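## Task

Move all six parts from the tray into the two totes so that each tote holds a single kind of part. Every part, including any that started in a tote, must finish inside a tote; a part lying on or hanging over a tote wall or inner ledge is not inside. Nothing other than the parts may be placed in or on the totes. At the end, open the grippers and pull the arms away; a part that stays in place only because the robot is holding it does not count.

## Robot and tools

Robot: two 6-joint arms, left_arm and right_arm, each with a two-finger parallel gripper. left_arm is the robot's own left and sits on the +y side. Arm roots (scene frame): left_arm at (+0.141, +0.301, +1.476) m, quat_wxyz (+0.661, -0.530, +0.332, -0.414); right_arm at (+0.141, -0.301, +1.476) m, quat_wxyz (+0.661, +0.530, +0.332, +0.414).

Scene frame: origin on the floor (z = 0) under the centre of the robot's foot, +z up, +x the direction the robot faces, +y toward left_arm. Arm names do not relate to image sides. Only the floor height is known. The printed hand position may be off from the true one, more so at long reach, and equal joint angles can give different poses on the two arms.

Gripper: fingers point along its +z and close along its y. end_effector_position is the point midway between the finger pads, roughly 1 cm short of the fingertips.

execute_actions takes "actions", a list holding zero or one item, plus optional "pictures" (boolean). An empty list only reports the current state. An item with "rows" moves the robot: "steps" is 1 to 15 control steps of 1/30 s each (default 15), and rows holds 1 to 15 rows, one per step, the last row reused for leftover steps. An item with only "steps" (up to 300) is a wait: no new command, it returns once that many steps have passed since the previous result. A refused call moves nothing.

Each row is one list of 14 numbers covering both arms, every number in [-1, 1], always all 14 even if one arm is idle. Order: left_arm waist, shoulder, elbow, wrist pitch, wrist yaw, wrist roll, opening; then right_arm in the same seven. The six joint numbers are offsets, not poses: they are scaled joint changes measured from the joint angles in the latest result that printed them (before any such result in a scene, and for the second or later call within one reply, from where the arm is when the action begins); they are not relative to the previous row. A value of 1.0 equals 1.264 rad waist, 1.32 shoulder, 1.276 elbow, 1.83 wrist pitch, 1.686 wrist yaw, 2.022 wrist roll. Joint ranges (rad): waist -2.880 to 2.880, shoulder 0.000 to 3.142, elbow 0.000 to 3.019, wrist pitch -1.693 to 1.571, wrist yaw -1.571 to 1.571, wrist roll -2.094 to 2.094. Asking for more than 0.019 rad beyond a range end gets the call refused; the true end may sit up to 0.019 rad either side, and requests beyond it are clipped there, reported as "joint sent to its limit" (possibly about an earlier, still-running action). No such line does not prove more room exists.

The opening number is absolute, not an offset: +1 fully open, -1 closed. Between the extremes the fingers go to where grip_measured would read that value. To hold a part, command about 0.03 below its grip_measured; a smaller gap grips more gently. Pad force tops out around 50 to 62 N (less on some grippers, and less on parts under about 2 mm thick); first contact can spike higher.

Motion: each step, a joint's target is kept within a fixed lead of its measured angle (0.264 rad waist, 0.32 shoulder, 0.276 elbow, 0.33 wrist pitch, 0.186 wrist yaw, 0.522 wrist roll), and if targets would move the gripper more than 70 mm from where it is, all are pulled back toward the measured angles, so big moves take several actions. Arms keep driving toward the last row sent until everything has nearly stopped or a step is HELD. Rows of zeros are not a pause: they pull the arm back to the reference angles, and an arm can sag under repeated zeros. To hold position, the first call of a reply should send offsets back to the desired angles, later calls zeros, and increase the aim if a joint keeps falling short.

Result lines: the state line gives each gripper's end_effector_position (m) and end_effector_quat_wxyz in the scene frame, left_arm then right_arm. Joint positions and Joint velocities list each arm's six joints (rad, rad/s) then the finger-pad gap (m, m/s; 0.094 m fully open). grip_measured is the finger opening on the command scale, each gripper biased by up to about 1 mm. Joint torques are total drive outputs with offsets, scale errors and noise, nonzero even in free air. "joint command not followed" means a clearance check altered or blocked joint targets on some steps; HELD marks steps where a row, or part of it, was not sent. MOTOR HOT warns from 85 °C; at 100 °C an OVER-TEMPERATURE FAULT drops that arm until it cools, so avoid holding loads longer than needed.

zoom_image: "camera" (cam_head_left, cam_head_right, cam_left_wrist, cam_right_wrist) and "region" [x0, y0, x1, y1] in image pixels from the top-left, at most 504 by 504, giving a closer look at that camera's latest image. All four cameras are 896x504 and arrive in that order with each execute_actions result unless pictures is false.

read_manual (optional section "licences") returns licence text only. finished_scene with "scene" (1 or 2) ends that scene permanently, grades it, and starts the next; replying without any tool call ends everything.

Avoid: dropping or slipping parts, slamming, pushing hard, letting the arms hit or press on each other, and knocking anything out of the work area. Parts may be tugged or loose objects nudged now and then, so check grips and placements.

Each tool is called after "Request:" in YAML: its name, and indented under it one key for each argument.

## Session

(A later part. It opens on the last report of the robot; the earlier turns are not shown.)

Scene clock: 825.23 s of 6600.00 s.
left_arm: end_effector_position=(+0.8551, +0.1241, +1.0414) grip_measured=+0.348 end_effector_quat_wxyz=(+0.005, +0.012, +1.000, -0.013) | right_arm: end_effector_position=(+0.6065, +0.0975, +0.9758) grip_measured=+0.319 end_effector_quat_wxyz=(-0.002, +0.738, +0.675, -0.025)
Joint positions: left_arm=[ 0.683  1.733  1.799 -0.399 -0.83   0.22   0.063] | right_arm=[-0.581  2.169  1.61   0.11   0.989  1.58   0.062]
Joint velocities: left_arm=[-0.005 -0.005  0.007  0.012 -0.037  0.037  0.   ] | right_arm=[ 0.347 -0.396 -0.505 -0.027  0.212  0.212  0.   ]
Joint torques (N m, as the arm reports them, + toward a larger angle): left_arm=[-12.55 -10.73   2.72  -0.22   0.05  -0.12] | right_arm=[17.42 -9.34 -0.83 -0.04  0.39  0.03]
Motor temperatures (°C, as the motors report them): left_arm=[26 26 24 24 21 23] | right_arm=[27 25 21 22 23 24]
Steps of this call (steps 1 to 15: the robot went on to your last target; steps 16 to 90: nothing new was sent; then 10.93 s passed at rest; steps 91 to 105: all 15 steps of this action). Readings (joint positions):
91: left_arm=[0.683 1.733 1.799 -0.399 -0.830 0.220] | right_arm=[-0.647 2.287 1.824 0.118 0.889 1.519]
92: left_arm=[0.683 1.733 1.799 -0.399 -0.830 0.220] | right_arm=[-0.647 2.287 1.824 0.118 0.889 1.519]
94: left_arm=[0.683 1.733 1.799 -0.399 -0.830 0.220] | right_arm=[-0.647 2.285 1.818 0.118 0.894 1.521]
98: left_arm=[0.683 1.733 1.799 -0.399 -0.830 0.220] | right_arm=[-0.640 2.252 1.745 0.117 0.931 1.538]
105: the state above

Request:
execute_actions:
  actions:
    - {"rows": [[0,0,0,0,0,0,0.35,0.04,-0.04,-0.03,-0.004,0.005,0.01,0.27],[0,0,0,0,0,0,0.35,0.045,-0.06,-0.04,-0.008,0.004,0,0.27],[0,0,0,0,0,0,0.35,0.045,-0.08,-0.048,-0.012,0,-0.02,0.27],[0,0,0,0,0,0,0.35,0.04,-0.10,-0.056,-0.017,-0.004,-0.045,0.27],[0,0,0,0,0,0,0.35,0.035,-0.118,-0.063,-0.022,-0.009,-0.07,0.27],[0,0,0,0,0,0,0.35,0.03,-0.136,-0.07,-0.027,-0.014,-0.095,0.27],[0,0,0,0,0,0,0.35,0.024,-0.154,-0.077,-0.032,-0.019,-0.12,0.27],[0,0,0,0,0,0,0.35,0.018,-0.172,-0.084,-0.037,-0.024,-0.145,0.27],[0,0,0,0,0,0,0.35,0.012,-0.188,-0.091,-0.042,-0.029,-0.17,0.27],[0,0,0,0,0,0,0.35,0.006,-0.204,-0.098,-0.047,-0.034,-0.195,0.27],[0,0,0,0,0,0,0.35,0,-0.22,-0.105,-0.052,-0.039,-0.22,0.27],[0,0,0,0,0,0,0.35,-0.005,-0.235,-0.111,-0.057,-0.044,-0.24,0.27],[0,0,0,0,0,0,0.35,-0.01,-0.248,-0.117,-0.061,-0.048,-0.26,0.27],[0,0,0,0,0,0,0.35,-0.014,-0.258,-0.122,-0.064,-0.051,-0.275,0.27],[0,0,0,0,0,0,0.35,-0.016,-0.266,-0.125,-0.066,-0.053,-0.287,0.27]], "steps": 15}
  pictures: false

Scene clock: 830.60 s of 6600.00 s.
left_arm: end_effector_position=(+0.8551, +0.1241, +1.0414) grip_measured=+0.348 end_effector_quat_wxyz=(+0.005, +0.012, +1.000, -0.013) | right_arm: end_effector_position=(+0.6874, +0.0240, +1.0412) grip_measured=+0.319 end_effector_quat_wxyz=(-0.017, +0.602, +0.798, +0.024)
Joint positions: left_arm=[ 0.683  1.733  1.799 -0.399 -0.83   0.22   0.063] | right_arm=[-0.568  1.88   1.466  0.011  0.908  1.177  0.062]
Joint velocities: left_arm=[-0.024  0.005 -0.007  0.007 -0.081 -0.081  0.001] | right_arm=[-0.298 -0.777 -0.144 -0.178 -0.139 -1.223  0.   ]
Joint torques (N m, as the arm reports them, + toward a larger angle): left_arm=[-12.64 -10.77   2.72  -0.22   0.05  -0.13] | right_arm=[10.36 -9.12  0.01  0.06 -0.08 -0.07]
Motor temperatures (°C, as the motors report them): left_arm=[26 26 24 24 21 23] | right_arm=[27 25 21 22 23 24]
Steps of this call (steps 1 to 30: the robot went on to your last target; steps 31 to 90: nothing new was sent; then 1.87 s passed at rest; steps 91 to 105: all 15 steps of this action). Readings (joint positions):
91: left_arm=[0.683 1.733 1.799 -0.399 -0.830 0.220] | right_arm=[-0.502 2.111 1.569 0.106 1.001 1.612]
92: left_arm=[0.683 1.733 1.799 -0.399 -0.830 0.220] | right_arm=[-0.502 2.111 1.569 0.106 1.001 1.608]
94: left_arm=[0.683 1.733 1.799 -0.399 -0.830 0.220] | right_arm=[-0.504 2.104 1.562 0.101 0.991 1.580]
98: left_arm=[0.683 1.733 1.799 -0.399 -0.830 0.220] | right_arm=[-0.515 2.047 1.514 0.066 0.960 1.459]
105: the state above

Request:
execute_actions:
  actions:
    - {"rows": [[0,0,0,0,0,0,0.35,-0.02,-0.05,-0.012,-0.008,-0.005,-0.09,0.27],[0,0,0,0,0,0,0.35,-0.028,-0.07,-0.02,-0.012,-0.01,-0.115,0.27],[0,0,0,0,0,0,0.35,-0.036,-0.088,-0.027,-0.017,-0.015,-0.14,0.27],[0,0,0,0,0,0,0.35,-0.045,-0.105,-0.034,-0.022,-0.02,-0.165,0.27],[0,0,0,0,0,0,0.35,-0.054,-0.122,-0.041,-0.027,-0.025,-0.19,0.27],[0,0,0,0,0,0,0.35,-0.064,-0.138,-0.048,-0.032,-0.03,-0.215,0.27],[0,0,0,0,0,0,0.35,-0.074,-0.154,-0.055,-0.037,-0.035,-0.24,0.27],[0,0,0,0,0,0,0.35,-0.084,-0.17,-0.062,-0.042,-0.04,-0.265,0.27],[0,0,0,0,0,0,0.35,-0.094,-0.186,-0.069,-0.047,-0.045,-0.29,0.27],[0,0,0,0,0,0,0.35,-0.104,-0.201,-0.076,-0.052,-0.05,-0.315,0.27],[0,0,0,0,0,0,0.35,-0.114,-0.216,-0.082,-0.056,-0.055,-0.34,0.27],[0,0,0,0,0,0,0.35,-0.124,-0.23,-0.088,-0.06,-0.06,-0.36,0.27],[0,0,0,0,0,0,0.35,-0.133,-0.242,-0.093,-0.064,-0.064,-0.38,0.27],[0,0,0,0,0,0,0.35,-0.141,-0.253,-0.098,-0.067,-0.067,-0.397,0.27],[0,0,0,0,0,0,0.35,-0.148,-0.261,-0.101,-0.07,-0.07,-0.41,0.27]], "steps": 15}
  pictures: false

Scene clock: 839.00 s of 6600.00 s.
left_arm: end_effector_position=(+0.8551, +0.1241, +1.0414) grip_measured=+0.348 end_effector_quat_wxyz=(+0.005, +0.012, +1.000, -0.013) | right_arm: end_effector_position=(+0.7292, -0.1279, +1.0422) grip_measured=+0.320 end_effector_quat_wxyz=(-0.007, +0.355, +0.935, +0.014)
Joint positions: left_arm=[ 0.683  1.733  1.799 -0.399 -0.83   0.22   0.063] | right_arm=[-0.714  1.601  1.352 -0.095  0.8    0.53   0.062]
Joint velocities: left_arm=[-0.005  0.015  0.007  0.007  0.037  0.007 -0.001] | right_arm=[-0.523 -0.698 -0.139 -0.212 -0.11  -1.179 -0.001]
Joint torques (N m, as the arm reports them, + toward a larger angle): left_arm=[-12.7  -10.65   2.7   -0.22   0.06  -0.13] | right_arm=[  6.96 -12.     0.48   0.05  -0.11  -0.12]
Motor temperatures (°C, as the motors report them): left_arm=[26 26 24 24 21 23] | right_arm=[27 25 21 22 23 24]
Steps of this call (steps 1 to 30: the robot went on to your last target; steps 31 to 90: nothing new was sent; then 4.90 s passed at rest; steps 91 to 105: all 15 steps of this action). Readings (joint positions):
91: left_arm=[0.683 1.733 1.799 -0.399 -0.830 0.220] | right_arm=[-0.601 1.812 1.454 -0.002 0.904 1.006]
92: left_arm=[0.683 1.733 1.799 -0.399 -0.830 0.220] | right_arm=[-0.601 1.812 1.454 -0.002 0.901 0.998]
94: left_arm=[0.683 1.733 1.799 -0.399 -0.830 0.220] | right_arm=[-0.602 1.805 1.445 -0.007 0.885 0.958]
98: left_arm=[0.683 1.733 1.799 -0.399 -0.830 0.220] | right_arm=[-0.615 1.753 1.400 -0.042 0.850 0.820]
105: the state above

Request:
execute_actions:
  actions:
    - {"rows": [[0,0,0,0,0,0,0.35,-0.025,-0.03,0.02,-0.02,-0.008,-0.07,0.27],[0,0,0,0,0,0,0.35,-0.035,-0.04,0.045,-0.037,-0.013,-0.095,0.27],[0,0,0,0,0,0,0.35,-0.043,-0.045,0.072,-0.054,-0.018,-0.12,0.27],[0,0,0,0,0,0,0.35,-0.051,-0.047,0.099,-0.071,-0.023,-0.143,0.27],[0,0,0,0,0,0,0.35,-0.059,-0.047,0.126,-0.088,-0.029,-0.166,0.27],[0,0,0,0,0,0,0.35,-0.067,-0.047,0.153,-0.105,-0.034,-0.188,0.27],[0,0,0,0,0,0,0.35,-0.075,-0.047,0.18,-0.122,-0.04,-0.21,0.27],[0,0,0,0,0,0,0.35,-0.083,-0.046,0.207,-0.139,-0.045,-0.232,0.27],[0,0,0,0,0,0,0.35,-0.091,-0.046,0.234,-0.156,-0.051,-0.254,0.27],[0,0,0,0,0,0,0.35,-0.099,-0.045,0.261,-0.173,-0.056,-0.275,0.27],[0,0,0,0,0,0,0.35,-0.107,-0.045,0.288,-0.19,-0.062,-0.295,0.27],[0,0,0,0,0,0,0.35,-0.115,-0.044,0.315,-0.208,-0.067,-0.314,0.27],[0,0,0,0,0,0,0.35,-0.123,-0.044,0.342,-0.226,-0.073,-0.332,0.27],[0,0,0,0,0,0,0.35,-0.131,-0.043,0.367,-0.244,-0.078,-0.348,0.27],[0,0,0,0,0,0,0.35,-0.138,-0.043,0.387,-0.259,-0.083,-0.36,0.27]], "steps": 15}
  pictures: false

Request:
execute_actions:
  actions:
    - {"steps": 10}

Scene clock: 849.53 s of 6600.00 s.
left_arm: end_effector_position=(+0.8551, +0.1241, +1.0414) grip_measured=+0.348 end_effector_quat_wxyz=(+0.005, +0.012, +1.000, -0.013) | right_arm: end_effector_position=(+0.8783, -0.2675, +1.0407) grip_measured=+0.320 end_effector_quat_wxyz=(+0.008, +0.114, +0.993, +0.012)
Joint positions: left_arm=[ 0.683  1.733  1.799 -0.399 -0.83   0.22   0.063] | right_arm=[-0.852  1.556  1.778 -0.495  0.672 -0.045  0.062]
Joint velocities: left_arm=[-0.015 -0.005 -0.007  0.017 -0.007 -0.007  0.001] | right_arm=[-0.405 -0.005  0.965 -0.862 -0.154 -0.989 -0.001]
Joint torques (N m, as the arm reports them, + toward a larger angle): left_arm=[-12.6  -10.65   2.73  -0.23   0.05  -0.12] | right_arm=[  5.23 -16.13   3.87   0.29  -0.12  -0.16]
Motor temperatures (°C, as the motors report them): left_arm=[26 26 24 24 21 23] | right_arm=[26 25 21 22 23 24]
Steps of this call (steps 1 to 30: the robot went on to your last target; steps 31 to 90: nothing new was sent; then 7.03 s passed at rest; steps 91 to 105: all 15 steps of this action). Readings (joint positions):
91: left_arm=[0.683 1.733 1.799 -0.399 -0.830 0.220] | right_arm=[-0.765 1.527 1.344 -0.111 0.794 0.359]
92: left_arm=[0.683 1.733 1.799 -0.399 -0.830 0.220] | right_arm=[-0.765 1.530 1.354 -0.123 0.790 0.358]
94: left_arm=[0.683 1.733 1.799 -0.399 -0.830 0.220] | right_arm=[-0.765 1.541 1.391 -0.169 0.773 0.331]
98: left_arm=[0.683 1.733 1.799 -0.399 -0.830 0.220] | right_arm=[-0.774 1.556 1.518 -0.285 0.733 0.214]
105: the state above

Scene clock: 849.87 s of 6600.00 s.
left_arm: end_effector_position=(+0.8551, +0.1241, +1.0414) grip_measured=+0.348 end_effector_quat_wxyz=(+0.005, +0.012, +1.000, -0.013) | right_arm: end_effector_position=(+0.8938, -0.3070, +1.0428) grip_measured=+0.320 end_effector_quat_wxyz=(+0.006, +0.057, +0.998, -0.004)
Joint positions: left_arm=[ 0.683  1.733  1.799 -0.399 -0.83   0.22   0.063] | right_arm=[-0.892  1.544  1.842 -0.559  0.664 -0.176  0.062]
Joint velocities: left_arm=[-0.015 -0.015  0.017 -0.012 -0.051  0.007  0.001] | right_arm=[-0.015 -0.005 -0.002 -0.032  0.037 -0.168 -0.001]
Joint torques (N m, as the arm reports them, + toward a larger angle): left_arm=[-12.59 -10.68   2.69  -0.23   0.06  -0.12] | right_arm=[  5.73 -15.86   3.75   0.16  -0.1   -0.09]
Motor temperatures (°C, as the motors report them): left_arm=[26 26 24 24 21 23] | right_arm=[26 25 21 22 23 24]
Steps of this call (steps 1 to 10: the robot went on to your last target). Readings (joint positions):
1: left_arm=[0.683 1.733 1.799 -0.399 -0.830 0.220] | right_arm=[-0.864 1.556 1.806 -0.518 0.669 -0.075]
2: left_arm=[0.683 1.733 1.799 -0.399 -0.830 0.220] | right_arm=[-0.875 1.554 1.826 -0.531 0.668 -0.098]
4: left_arm=[0.683 1.733 1.799 -0.399 -0.830 0.220] | right_arm=[-0.889 1.547 1.842 -0.542 0.668 -0.131]
8: left_arm=[0.683 1.733 1.799 -0.399 -0.830 0.220] | right_arm=[-0.892 1.543 1.842 -0.555 0.665 -0.166]
10: the state above

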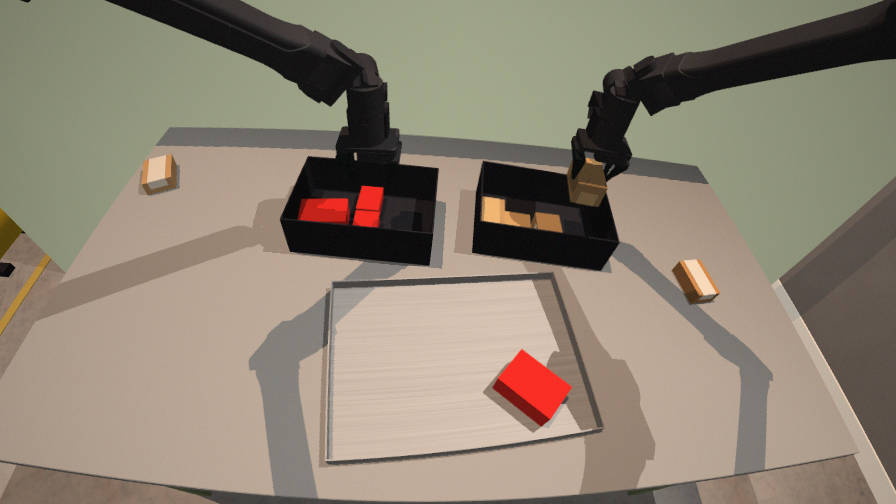

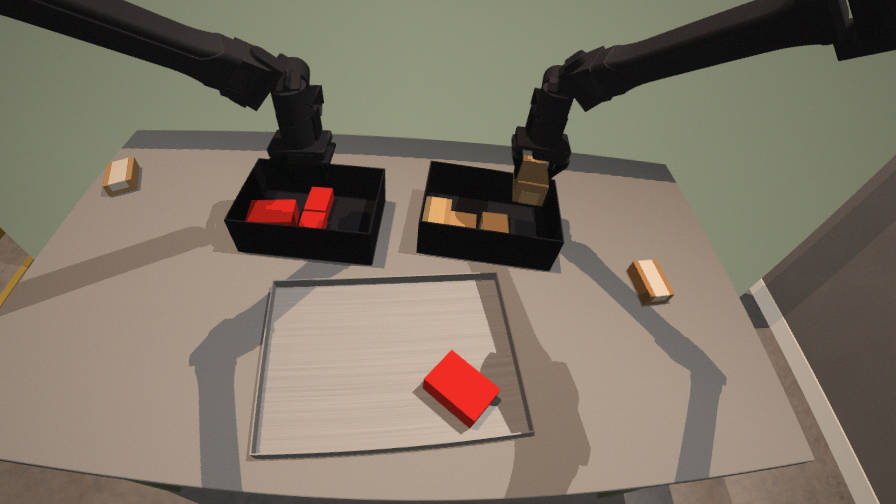

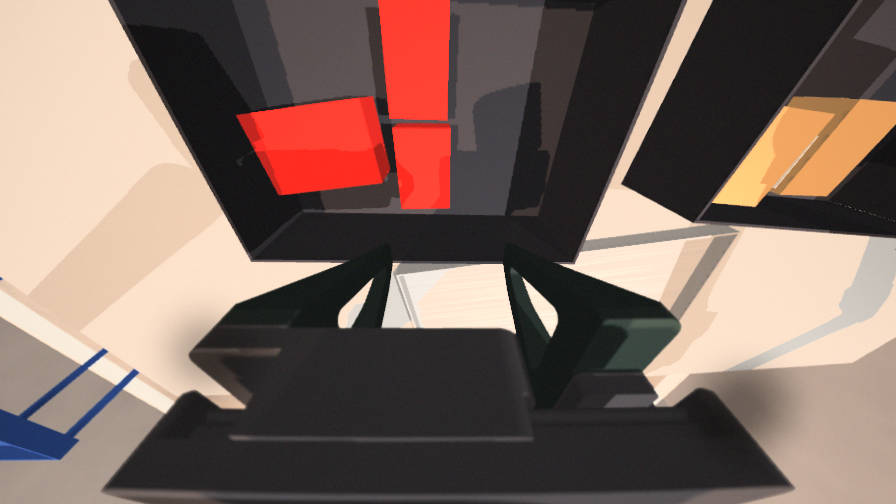

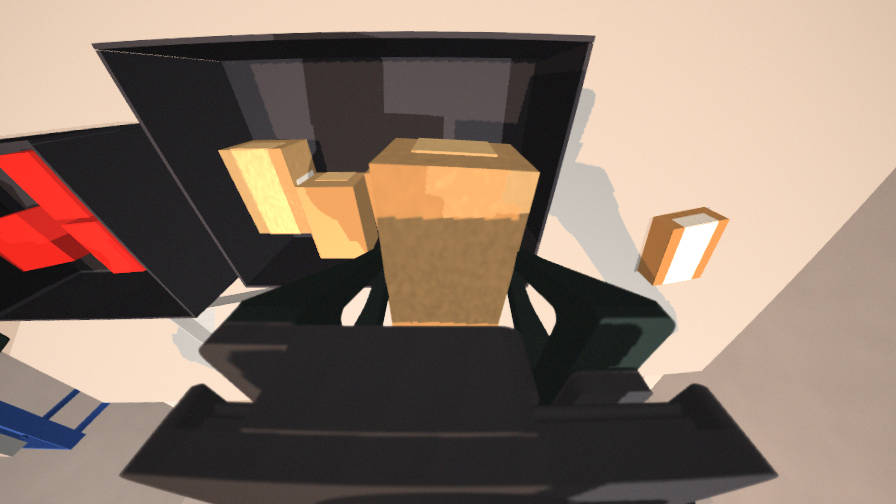

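Request:
execute_actions:
  actions:
    - {"rows": [[-0.012,0.005,-0.005,0.01,-0.003,-0.015,0.5,-0.004,0.003,0.01,-0.005,-0.002,-0.002,0.27],[-0.022,0.015,-0.012,0.022,-0.006,-0.032,0.6,-0.008,0.007,0.021,-0.011,-0.005,-0.004,0.27],[-0.03,0.028,-0.02,0.036,-0.01,-0.05,0.7,-0.012,0.011,0.033,-0.017,-0.008,-0.005,0.27],[-0.037,0.043,-0.028,0.051,-0.014,-0.068,0.8,-0.016,0.016,0.045,-0.023,-0.011,-0.007,0.27],[-0.044,0.058,-0.036,0.066,-0.018,-0.086,0.9,-0.02,0.021,0.057,-0.029,-0.014,-0.009,0.27],[-0.05,0.074,-0.045,0.081,-0.022,-0.104,0.95,-0.024,0.026,0.069,-0.035,-0.017,-0.011,0.27],[-0.056,0.09,-0.054,0.096,-0.026,-0.122,0.95,-0.027,0.031,0.081,-0.041,-0.019,-0.012,0.27],[-0.061,0.107,-0.063,0.112,-0.03,-0.14,0.95,-0.03,0.036,0.093,-0.047,-0.021,-0.014,0.27],[-0.066,0.124,-0.072,0.128,-0.034,-0.158,0.95,-0.033,0.04,0.104,-0.053,-0.023,-0.015,0.27],[-0.071,0.141,-0.081,0.144,-0.038,-0.176,0.95,-0.035,0.043,0.113,-0.058,-0.025,-0.016,0.27],[-0.076,0.158,-0.09,0.16,-0.042,-0.194,0.95,-0.036,0.045,0.12,-0.062,-0.026,-0.017,0.27],[-0.081,0.175,-0.099,0.176,-0.046,-0.212,0.95,-0.036,0.046,0.124,-0.064,-0.027,-0.018,0.27],[-0.086,0.192,-0.108,0.192,-0.05,-0.23,0.95,-0.036,0.046,0.124,-0.064,-0.027,-0.018,0.27],[-0.091,0.209,-0.117,0.208,-0.054,-0.248,0.95,-0.036,0.046,0.124,-0.064,-0.027,-0.018,0.27],[-0.096,0.226,-0.126,0.224,-0.058,-0.266,0.95,-0.036,0.046,0.124,-0.064,-0.027,-0.018,0.27]], "steps": 15}
  pictures: false

Scene clock: 873.60 s of 6600.00 s.
left_arm: end_effector_position=(+0.7734, +0.0295, +1.0010) grip_measured=+0.948 end_effector_quat_wxyz=(+0.008, -0.123, +0.992, +0.007) | right_arm: end_effector_position=(+0.9077, -0.3231, +1.0303) grip_measured=+0.320 end_effector_quat_wxyz=(-0.007, +0.039, +0.999, +0.003)
Joint positions: left_arm=[ 0.646  1.9    1.707 -0.136 -0.907 -0.056  0.092] | right_arm=[-0.926  1.593  1.964 -0.662  0.625 -0.201  0.062]
Joint velocities: left_arm=[-0.093  0.65  -0.291  0.696 -0.168 -0.769  0.   ] | right_arm=[-0.044 -0.005  0.022 -0.051  0.022 -0.007  0.001]
Joint torques (N m, as the arm reports them, + toward a larger angle): left_arm=[-16.97  -7.86   0.45   0.27  -0.07  -0.26] | right_arm=[  5.78 -15.61   6.54  -0.05  -0.2   -0.14]
Motor temperatures (°C, as the motors report them): left_arm=[26 26 24 24 21 23] | right_arm=[26 26 22 22 23 24]
Steps of this call (steps 1 to 30: the robot went on to your last target; steps 31 to 90: nothing new was sent; then 20.23 s passed at rest; steps 91 to 105: all 15 steps of this action). Readings (joint positions):
91: left_arm=[0.683 1.733 1.799 -0.399 -0.832 0.218] | right_arm=[-0.892 1.544 1.842 -0.560 0.664 -0.190]
92: left_arm=[0.683 1.734 1.798 -0.395 -0.835 0.211] | right_arm=[-0.892 1.544 1.842 -0.561 0.663 -0.190]
94: left_arm=[0.682 1.737 1.790 -0.364 -0.847 0.179] | right_arm=[-0.892 1.545 1.847 -0.575 0.655 -0.190]
98: left_arm=[0.670 1.773 1.768 -0.279 -0.870 0.096] | right_arm=[-0.899 1.567 1.897 -0.616 0.636 -0.192]
105: the state above

Request:
execute_actions:
  actions:
    - {"rows": [[-0.05,0.08,-0.045,0.07,-0.012,-0.11,0.95,-0.003,0.002,0.008,-0.001,0,0,0.27],[-0.062,0.105,-0.056,0.09,-0.016,-0.135,0.95,-0.006,0.004,0.016,-0.002,0,0,0.27],[-0.07,0.125,-0.066,0.108,-0.02,-0.155,0.95,-0.008,0.006,0.024,-0.003,-0.001,0,0.27],[-0.076,0.143,-0.075,0.125,-0.024,-0.175,0.95,-0.01,0.008,0.03,-0.004,-0.002,0,0.27],[-0.082,0.161,-0.084,0.142,-0.028,-0.194,0.95,-0.01,0.008,0.035,-0.004,-0.003,0,0.27],[-0.087,0.179,-0.093,0.159,-0.032,-0.213,0.95,-0.01,0.008,0.035,-0.004,-0.003,0,0.27],[-0.092,0.196,-0.102,0.176,-0.036,-0.232,0.95,-0.01,0.008,0.035,-0.004,-0.003,0,0.27],[-0.097,0.213,-0.111,0.193,-0.04,-0.251,0.95,-0.01,0.008,0.035,-0.004,-0.003,0,0.27],[-0.102,0.23,-0.12,0.21,-0.044,-0.27,0.95,-0.01,0.008,0.035,-0.004,-0.003,0,0.27],[-0.107,0.246,-0.129,0.226,-0.048,-0.288,0.95,-0.01,0.008,0.035,-0.004,-0.003,0,0.27],[-0.111,0.262,-0.138,0.242,-0.052,-0.305,0.95,-0.01,0.008,0.035,-0.004,-0.003,0,0.27],[-0.115,0.277,-0.147,0.258,-0.056,-0.321,0.95,-0.01,0.008,0.035,-0.004,-0.003,0,0.27],[-0.118,0.291,-0.155,0.273,-0.059,-0.336,0.95,-0.01,0.008,0.035,-0.004,-0.003,0,0.27],[-0.121,0.304,-0.162,0.286,-0.062,-0.349,0.95,-0.01,0.008,0.035,-0.004,-0.003,0,0.27],[-0.123,0.315,-0.167,0.297,-0.064,-0.36,0.95,-0.01,0.008,0.035,-0.004,-0.003,0,0.27]], "steps": 15}
  pictures: false

Request:
execute_actions:
  actions:
    - {"steps": 12}

Scene clock: 878.53 s of 6600.00 s.
left_arm: end_effector_position=(+0.5869, -0.1077, +0.9754) grip_measured=+0.948 end_effector_quat_wxyz=(-0.011, +0.345, -0.938, -0.018) | right_arm: end_effector_position=(+0.9104, -0.3255, +1.0313) grip_measured=+0.320 end_effector_quat_wxyz=(-0.006, +0.038, +0.999, +0.003)
Joint positions: left_arm=[ 0.575  2.206  1.568  0.276 -0.999 -0.554  0.092] | right_arm=[-0.927  1.593  1.973 -0.666  0.624 -0.205  0.062]
Joint velocities: left_arm=[-0.063  0.64  -0.295  0.681 -0.125 -0.755  0.001] | right_arm=[-0.015  0.005 -0.012  0.002 -0.051  0.066 -0.001]
Joint torques (N m, as the arm reports them, + toward a larger angle): left_arm=[-19.92  -4.74  -2.14   0.27  -0.13  -0.27] | right_arm=[  4.73 -15.22   6.6    0.3   -0.11  -0.04]
Motor temperatures (°C, as the motors report them): left_arm=[27 26 23 24 21 23] | right_arm=[26 26 22 22 23 24]
Steps of this call (steps 1 to 45: the robot went on to your last target; steps 46 to 110: nothing new was sent; then 0.77 s passed at rest; steps 111 to 125: all 15 steps of this action). Readings (joint positions):
111: left_arm=[0.581 2.030 1.638 -0.004 -0.926 -0.301] | right_arm=[-0.927 1.593 1.966 -0.666 0.624 -0.205]
112: left_arm=[0.581 2.030 1.638 -0.002 -0.929 -0.303] | right_arm=[-0.927 1.593 1.966 -0.666 0.624 -0.205]
114: left_arm=[0.581 2.035 1.637 0.029 -0.940 -0.325] | right_arm=[-0.927 1.593 1.966 -0.666 0.624 -0.205]
118: left_arm=[0.581 2.076 1.627 0.126 -0.962 -0.404] | right_arm=[-0.927 1.593 1.969 -0.666 0.624 -0.205]
125: the state above

Scene clock: 878.93 s of 6600.00 s.
left_arm: end_effector_position=(+0.4616, -0.1694, +0.9996) grip_measured=+0.948 end_effector_quat_wxyz=(+0.019, +0.376, -0.926, -0.003) | right_arm: end_effector_position=(+0.9104, -0.3255, +1.0313) grip_measured=+0.320 end_effector_quat_wxyz=(-0.006, +0.038, +0.999, +0.003)
Joint positions: left_arm=[ 0.511  2.358  1.482  0.378 -1.012 -0.75   0.092] | right_arm=[-0.927  1.593  1.973 -0.666  0.624 -0.205  0.062]
Joint velocities: left_arm=[-0.054 -0.112  0.027  0.095 -0.081 -0.081 -0.001] | right_arm=[-0.005  0.005 -0.022 -0.027 -0.037  0.037 -0.   ]
Joint torques (N m, as the arm reports them, + toward a larger angle): left_arm=[-18.3   -5.76  -0.73   0.59  -0.16  -0.31] | right_arm=[  4.79 -16.33   6.77   0.28  -0.11  -0.05]
Motor temperatures (°C, as the motors report them): left_arm=[27 26 23 24 21 23] | right_arm=[26 26 22 22 23 24]
Steps of this call (steps 1 to 12: the robot went on to your last target). Readings (joint positions):
1: left_arm=[0.573 2.228 1.557 0.298 -1.003 -0.579] | right_arm=[-0.927 1.593 1.973 -0.666 0.624 -0.205]
2: left_arm=[0.570 2.250 1.547 0.320 -1.007 -0.605] | right_arm=[-0.927 1.593 1.973 -0.666 0.624 -0.205]
4: left_arm=[0.561 2.293 1.524 0.356 -1.011 -0.658] | right_arm=[-0.927 1.593 1.973 -0.666 0.624 -0.205]
8: left_arm=[0.531 2.350 1.488 0.376 -1.012 -0.724] | right_arm=[-0.927 1.593 1.973 -0.666 0.624 -0.205]
12: the state above

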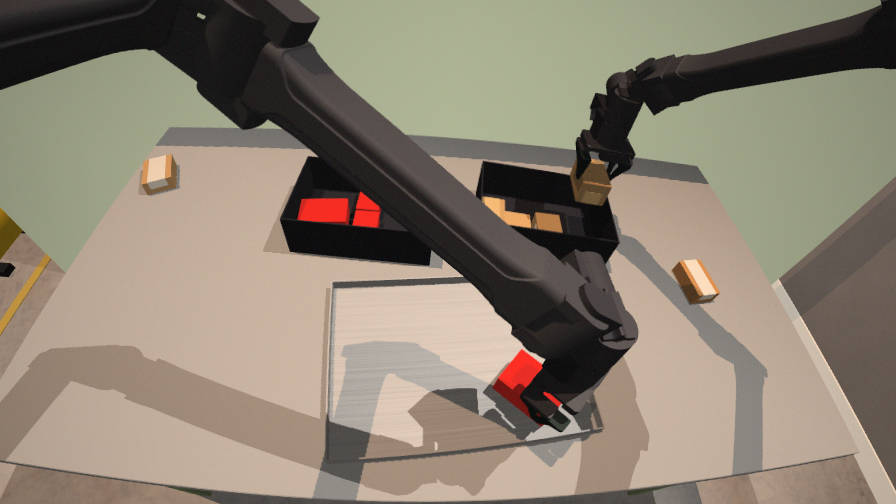

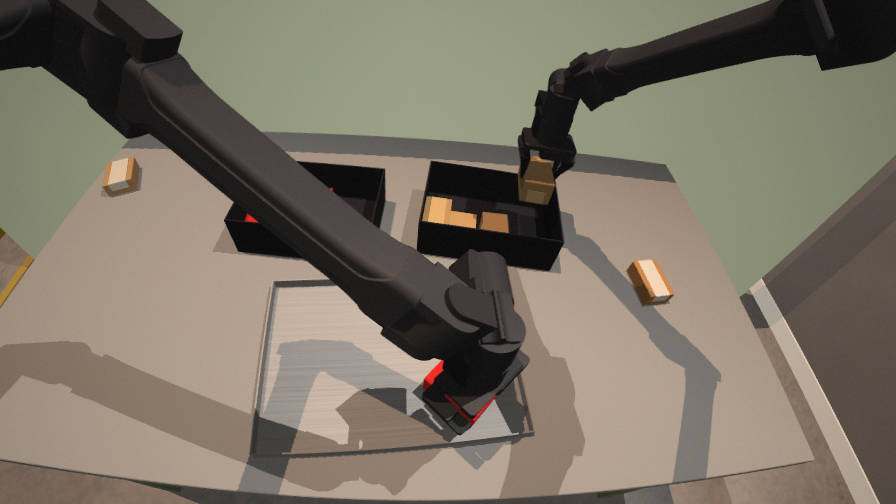

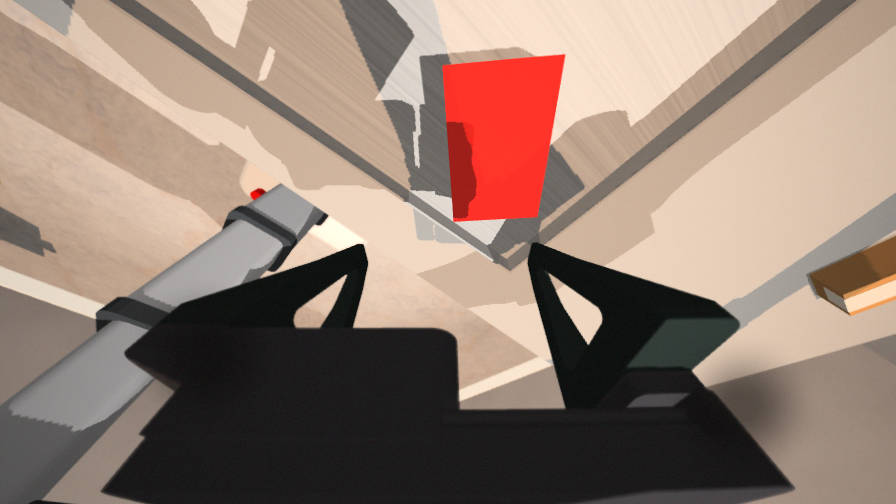

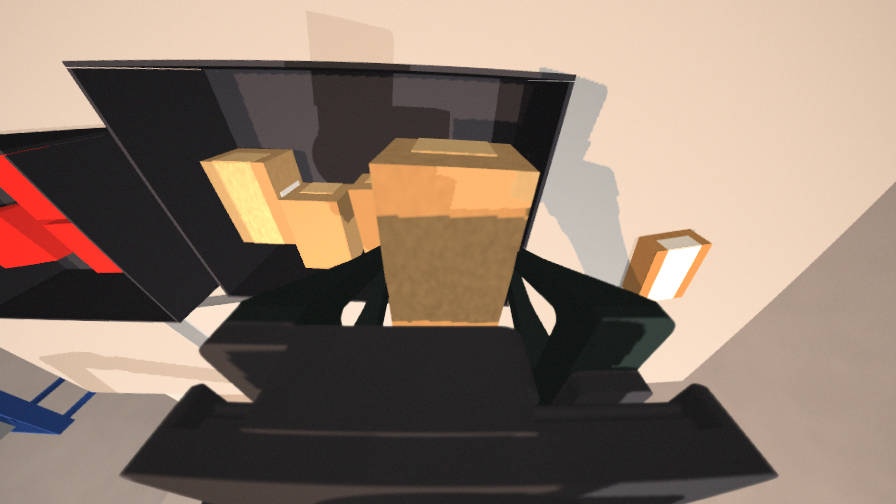

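Request:
execute_actions:
  actions:
    - {"rows": [[0,-0.02,0.01,0.01,0,-0.01,0.95,-0.004,0.004,0.012,-0.003,0,0,0.27],[0.003,-0.018,0.022,0.006,0,-0.011,0.95,-0.007,0.008,0.024,-0.006,-0.001,0,0.27],[0.006,-0.015,0.034,0.002,0.001,-0.012,0.95,-0.009,0.012,0.036,-0.009,-0.001,0,0.27],[0.009,-0.012,0.046,-0.002,0.001,-0.012,0.95,-0.011,0.016,0.047,-0.012,-0.002,0,0.27],[0.012,-0.009,0.058,-0.006,0.001,-0.013,0.95,-0.012,0.02,0.058,-0.015,-0.002,0,0.27],[0.014,-0.006,0.07,-0.01,0.002,-0.013,0.95,-0.012,0.023,0.067,-0.018,-0.003,0,0.27],[0.016,-0.003,0.082,-0.013,0.002,-0.014,0.95,-0.012,0.026,0.074,-0.02,-0.003,0,0.27],[0.016,0,0.093,-0.016,0.002,-0.014,0.95,-0.012,0.027,0.078,-0.021,-0.003,0,0.27]], "steps": 15}
  pictures: false

Request:
execute_actions:
  actions:
    - {"steps": 5}

Scene clock: 896.53 s of 6600.00 s.
left_arm: end_effector_position=(+0.5221, -0.1801, +0.9916) grip_measured=+0.948 end_effector_quat_wxyz=(-0.008, +0.426, -0.905, +0.008) | right_arm: end_effector_position=(+0.9251, -0.3301, +1.0317) grip_measured=+0.320 end_effector_quat_wxyz=(-0.000, +0.042, +0.999, +0.001)
Joint positions: left_arm=[ 0.51   2.357  1.598  0.368 -1.01  -0.768  0.092] | right_arm=[-0.927  1.617  2.037 -0.694  0.624 -0.205  0.062]
Joint velocities: left_arm=[-0.015 -0.005 -0.007 -0.002 -0.081 -0.007 -0.   ] | right_arm=[-0.015 -0.015  0.012 -0.042 -0.081 -0.051 -0.002]
Joint torques (N m, as the arm reports them, + toward a larger angle): left_arm=[-16.21  -4.    -0.72  -1.08   0.01  -0.24] | right_arm=[  4.57 -15.98   6.9    0.15  -0.16  -0.07]
Motor temperatures (°C, as the motors report them): left_arm=[28 25 23 24 21 23] | right_arm=[25 27 23 22 23 24]
Steps of this call (steps 1 to 30: the robot went on to your last target; steps 31 to 90: nothing new was sent; then 14.10 s passed at rest; steps 91 to 105: all 15 steps of this action). Readings (joint positions):
91: left_arm=[0.510 2.313 1.493 0.392 -1.013 -0.768] | right_arm=[-0.927 1.593 1.973 -0.666 0.624 -0.205]
92: left_arm=[0.510 2.315 1.495 0.392 -1.013 -0.768] | right_arm=[-0.927 1.593 1.973 -0.666 0.624 -0.205]
94: left_arm=[0.510 2.324 1.510 0.392 -1.013 -0.768] | right_arm=[-0.927 1.595 1.978 -0.672 0.624 -0.205]
98: left_arm=[0.510 2.350 1.568 0.376 -1.011 -0.768] | right_arm=[-0.927 1.612 2.019 -0.689 0.624 -0.205]
105: the state above

Scene clock: 896.70 s of 6600.00 s.
left_arm: end_effector_position=(+0.5221, -0.1801, +0.9916) grip_measured=+0.948 end_effector_quat_wxyz=(-0.008, +0.426, -0.905, +0.008) | right_arm: end_effector_position=(+0.9248, -0.3301, +1.0317) grip_measured=+0.320 end_effector_quat_wxyz=(-0.001, +0.042, +0.999, +0.001)
Joint positions: left_arm=[ 0.51   2.357  1.598  0.368 -1.01  -0.768  0.092] | right_arm=[-0.927  1.617  2.037 -0.695  0.624 -0.205  0.062]
Joint velocities: left_arm=[ 0.005  0.005 -0.002  0.002  0.051 -0.037 -0.001] | right_arm=[-0.015 -0.015 -0.002  0.012 -0.007  0.007  0.002]
Joint torques (N m, as the arm reports them, + toward a larger angle): left_arm=[-16.2   -4.24  -0.71  -1.08   0.01  -0.24] | right_arm=[  4.71 -16.11   6.85   0.01  -0.15  -0.07]
Motor temperatures (°C, as the motors report them): left_arm=[28 25 23 24 21 23] | right_arm=[25 27 23 22 23 24]
Steps of this call (steps 1 to 5: the robot went on to your last target). Readings (joint positions):
1: left_arm=[0.510 2.357 1.598 0.368 -1.010 -0.768] | right_arm=[-0.927 1.617 2.037 -0.694 0.624 -0.205]
2: left_arm=[0.510 2.357 1.598 0.368 -1.010 -0.768] | right_arm=[-0.927 1.617 2.037 -0.695 0.624 -0.205]
4: left_arm=[0.510 2.357 1.598 0.368 -1.010 -0.768] | right_arm=[-0.927 1.617 2.037 -0.695 0.624 -0.205]
5: the state above

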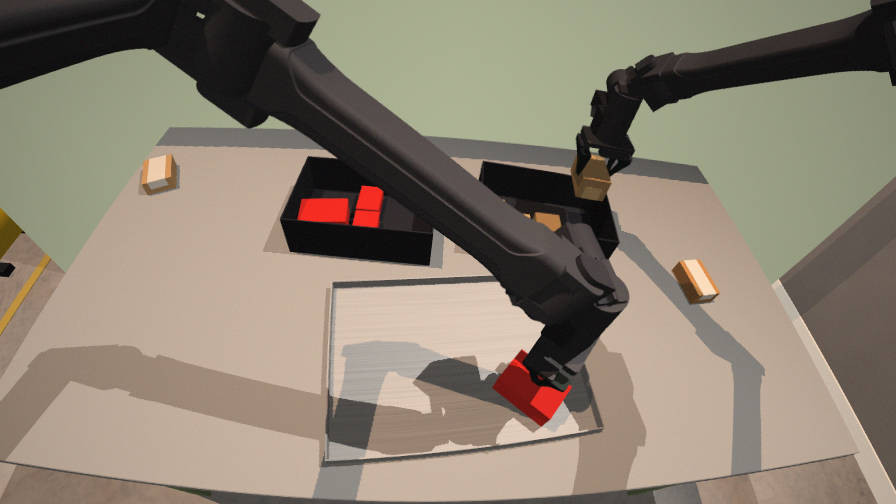

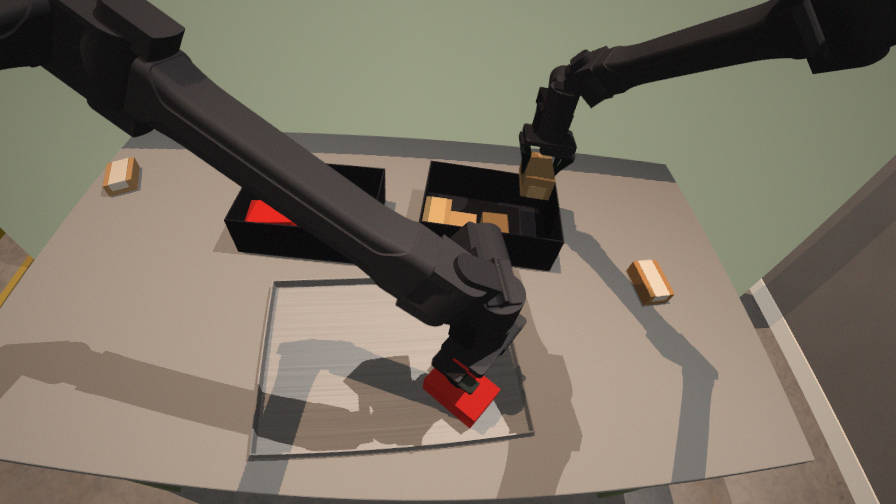

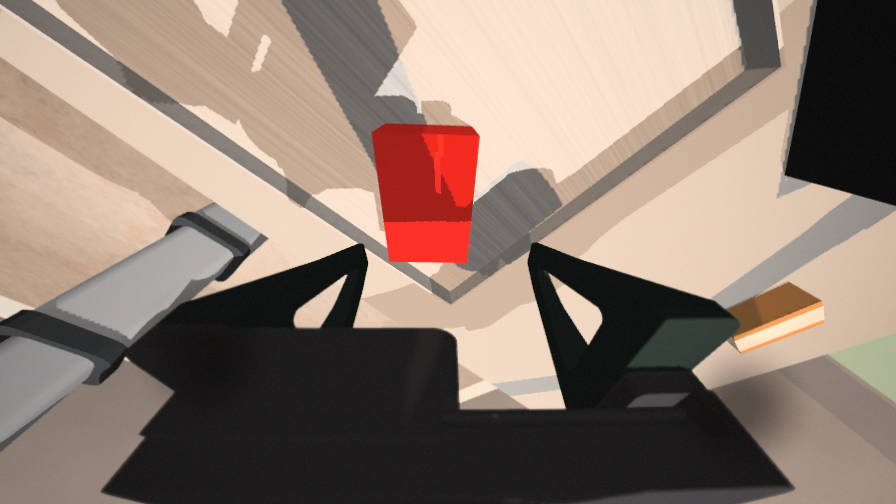

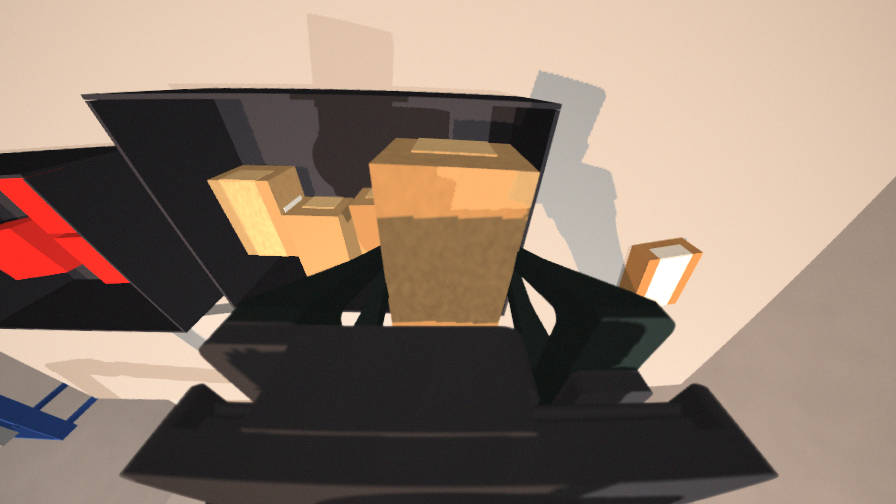

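Request:
execute_actions:
  actions:
    - {"rows": [[0.01,0.002,0.002,0.001,0.002,0.004,0.95,-0.012,0.004,0.006,0,-0.002,0,0.27],[0.016,0.006,0.004,0.002,0.004,0.008,0.95,-0.018,0.013,0.018,0,-0.005,-0.001,0.27],[0.021,0.01,0.006,0.003,0.007,0.012,0.95,-0.023,0.024,0.031,-0.001,-0.008,-0.002,0.27],[0.026,0.015,0.009,0.004,0.01,0.016,0.95,-0.028,0.036,0.045,-0.001,-0.012,-0.003,0.27],[0.031,0.02,0.012,0.005,0.013,0.02,0.95,-0.033,0.048,0.06,-0.002,-0.015,-0.004,0.27],[0.035,0.024,0.014,0.006,0.016,0.023,0.95,-0.038,0.06,0.075,-0.002,-0.018,-0.005,0.27],[0.039,0.028,0.016,0.007,0.018,0.026,0.95,-0.042,0.072,0.09,-0.003,-0.021,-0.006,0.27],[0.042,0.032,0.018,0.008,0.02,0.028,0.95,-0.046,0.084,0.105,-0.003,-0.024,-0.007,0.27],[0.045,0.035,0.02,0.008,0.022,0.03,0.95,-0.05,0.095,0.119,-0.004,-0.027,-0.008,0.27],[0.045,0.035,0.02,0.008,0.022,0.03,0.95,-0.052,0.103,0.129,-0.004,-0.03,-0.008,0.27],[0.045,0.035,0.02,0.008,0.022,0.03,0.95,-0.054,0.109,0.136,-0.004,-0.032,-0.008,0.27]], "steps": 15}
  pictures: false

Request:
execute_actions:
  actions:
    - {"steps": 8}

Scene clock: 908.83 s of 6600.00 s.
left_arm: end_effector_position=(+0.4973, -0.1771, +0.9622) grip_measured=+0.948 end_effector_quat_wxyz=(+0.004, +0.403, -0.915, +0.003) | right_arm: end_effector_position=(+0.9214, -0.3283, +0.9689) grip_measured=+0.320 end_effector_quat_wxyz=(-0.007, +0.044, +0.999, -0.002)
Joint positions: left_arm=[ 0.55   2.403  1.619  0.368 -0.975 -0.728  0.092] | right_arm=[-0.987  1.755  2.173 -0.695  0.576 -0.212  0.062]
Joint velocities: left_arm=[ 0.083  0.063 -0.012 -0.002 -0.081  0.066 -0.001] | right_arm=[-0.054  0.2   -0.002  0.007  0.007  0.066  0.   ]
Joint torques (N m, as the arm reports them, + toward a larger angle): left_arm=[-16.81  -4.23  -0.86   0.28   0.06   0.04] | right_arm=[  5.42 -18.71   7.09   0.19  -0.21  -0.14]
Motor temperatures (°C, as the motors report them): left_arm=[28 25 23 24 21 23] | right_arm=[25 27 23 22 23 24]
Steps of this call (steps 1 to 15: the robot went on to your last target; steps 16 to 90: nothing new was sent; then 8.63 s passed at rest; steps 91 to 105: all 15 steps of this action). Readings (joint positions):
91: left_arm=[0.510 2.357 1.598 0.368 -1.009 -0.768] | right_arm=[-0.927 1.617 2.037 -0.695 0.624 -0.205]
92: left_arm=[0.510 2.357 1.598 0.368 -1.007 -0.768] | right_arm=[-0.927 1.617 2.037 -0.695 0.622 -0.205]
94: left_arm=[0.510 2.358 1.599 0.368 -1.000 -0.764] | right_arm=[-0.930 1.621 2.041 -0.695 0.614 -0.205]
98: left_arm=[0.519 2.373 1.613 0.368 -0.981 -0.747] | right_arm=[-0.951 1.670 2.108 -0.695 0.593 -0.207]
105: the state above

Scene clock: 909.10 s of 6600.00 s.
left_arm: end_effector_position=(+0.4944, -0.1761, +0.9599) grip_measured=+0.948 end_effector_quat_wxyz=(+0.005, +0.400, -0.917, +0.001) | right_arm: end_effector_position=(+0.9158, -0.3219, +0.9612) grip_measured=+0.320 end_effector_quat_wxyz=(-0.012, +0.040, +0.999, -0.000)
Joint positions: left_arm=[ 0.553  2.407  1.619  0.368 -0.975 -0.724  0.092] | right_arm=[-0.988  1.77   2.175 -0.695  0.573 -0.214  0.062]
Joint velocities: left_arm=[-0.005 -0.005  0.007 -0.002  0.022 -0.037 -0.   ] | right_arm=[ 0.015 -0.005  0.017  0.017 -0.022 -0.051  0.   ]
Joint torques (N m, as the arm reports them, + toward a larger angle): left_arm=[-16.48  -3.9   -0.91   0.34   0.04   0.03] | right_arm=[  5.36 -17.57   6.43   0.14  -0.06  -0.14]
Motor temperatures (°C, as the motors report them): left_arm=[28 25 23 24 21 23] | right_arm=[25 27 23 22 23 24]
Steps of this call (steps 1 to 8: the robot went on to your last target). Readings (joint positions):
1: left_arm=[0.552 2.405 1.619 0.368 -0.975 -0.727] | right_arm=[-0.988 1.760 2.173 -0.695 0.576 -0.213]
2: left_arm=[0.553 2.406 1.619 0.368 -0.975 -0.726] | right_arm=[-0.988 1.765 2.173 -0.695 0.575 -0.213]
4: left_arm=[0.553 2.407 1.619 0.368 -0.975 -0.725] | right_arm=[-0.988 1.770 2.173 -0.695 0.573 -0.213]
8: the state above

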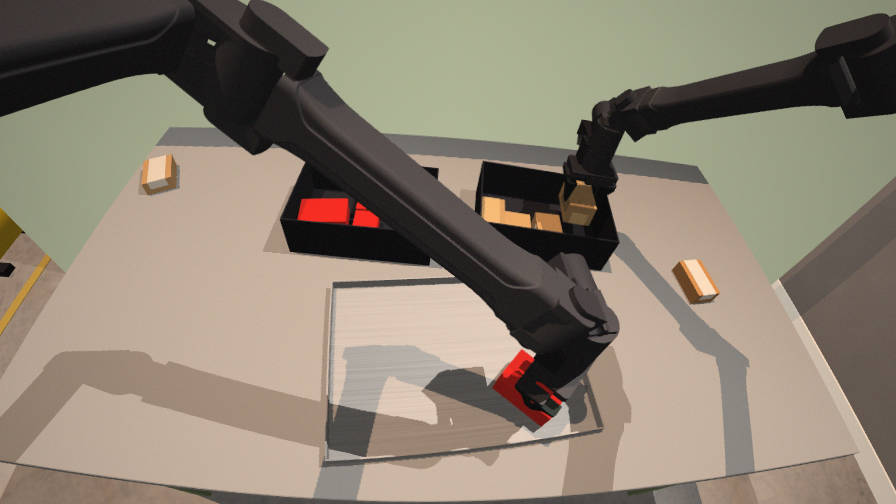

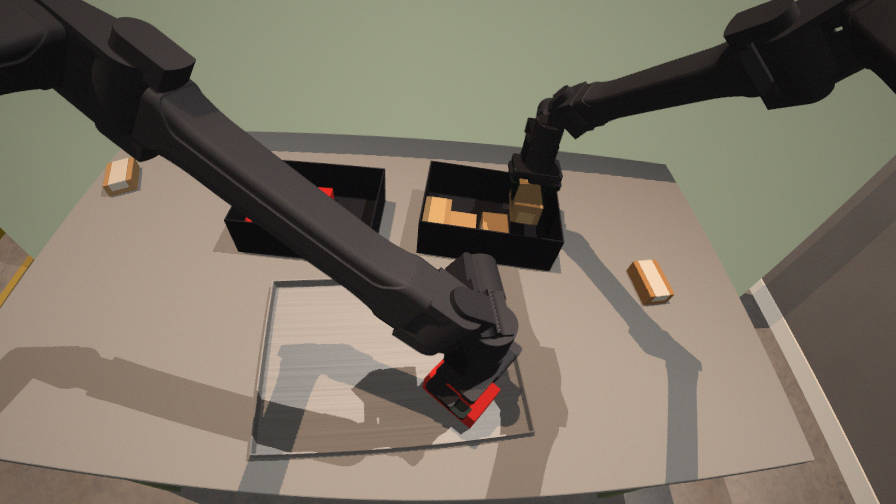

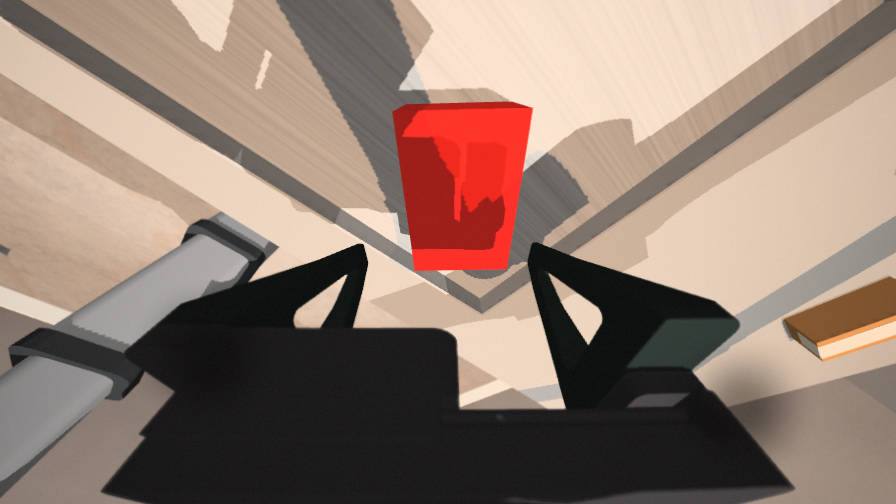

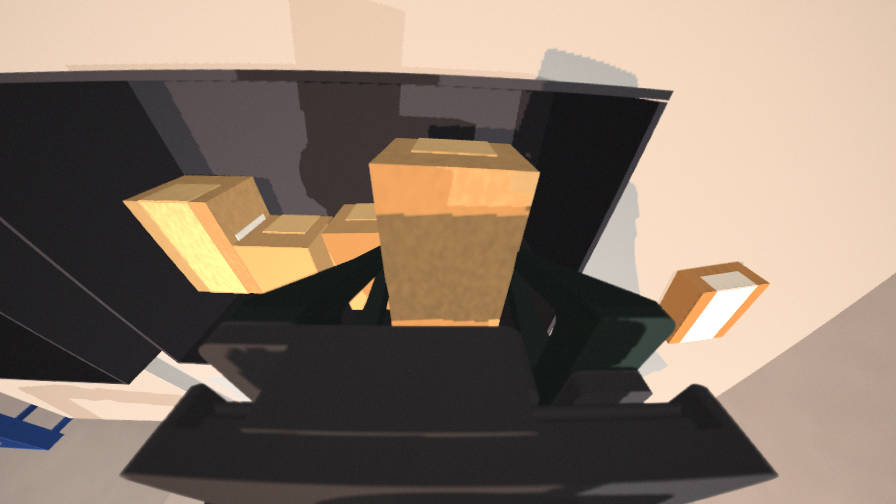

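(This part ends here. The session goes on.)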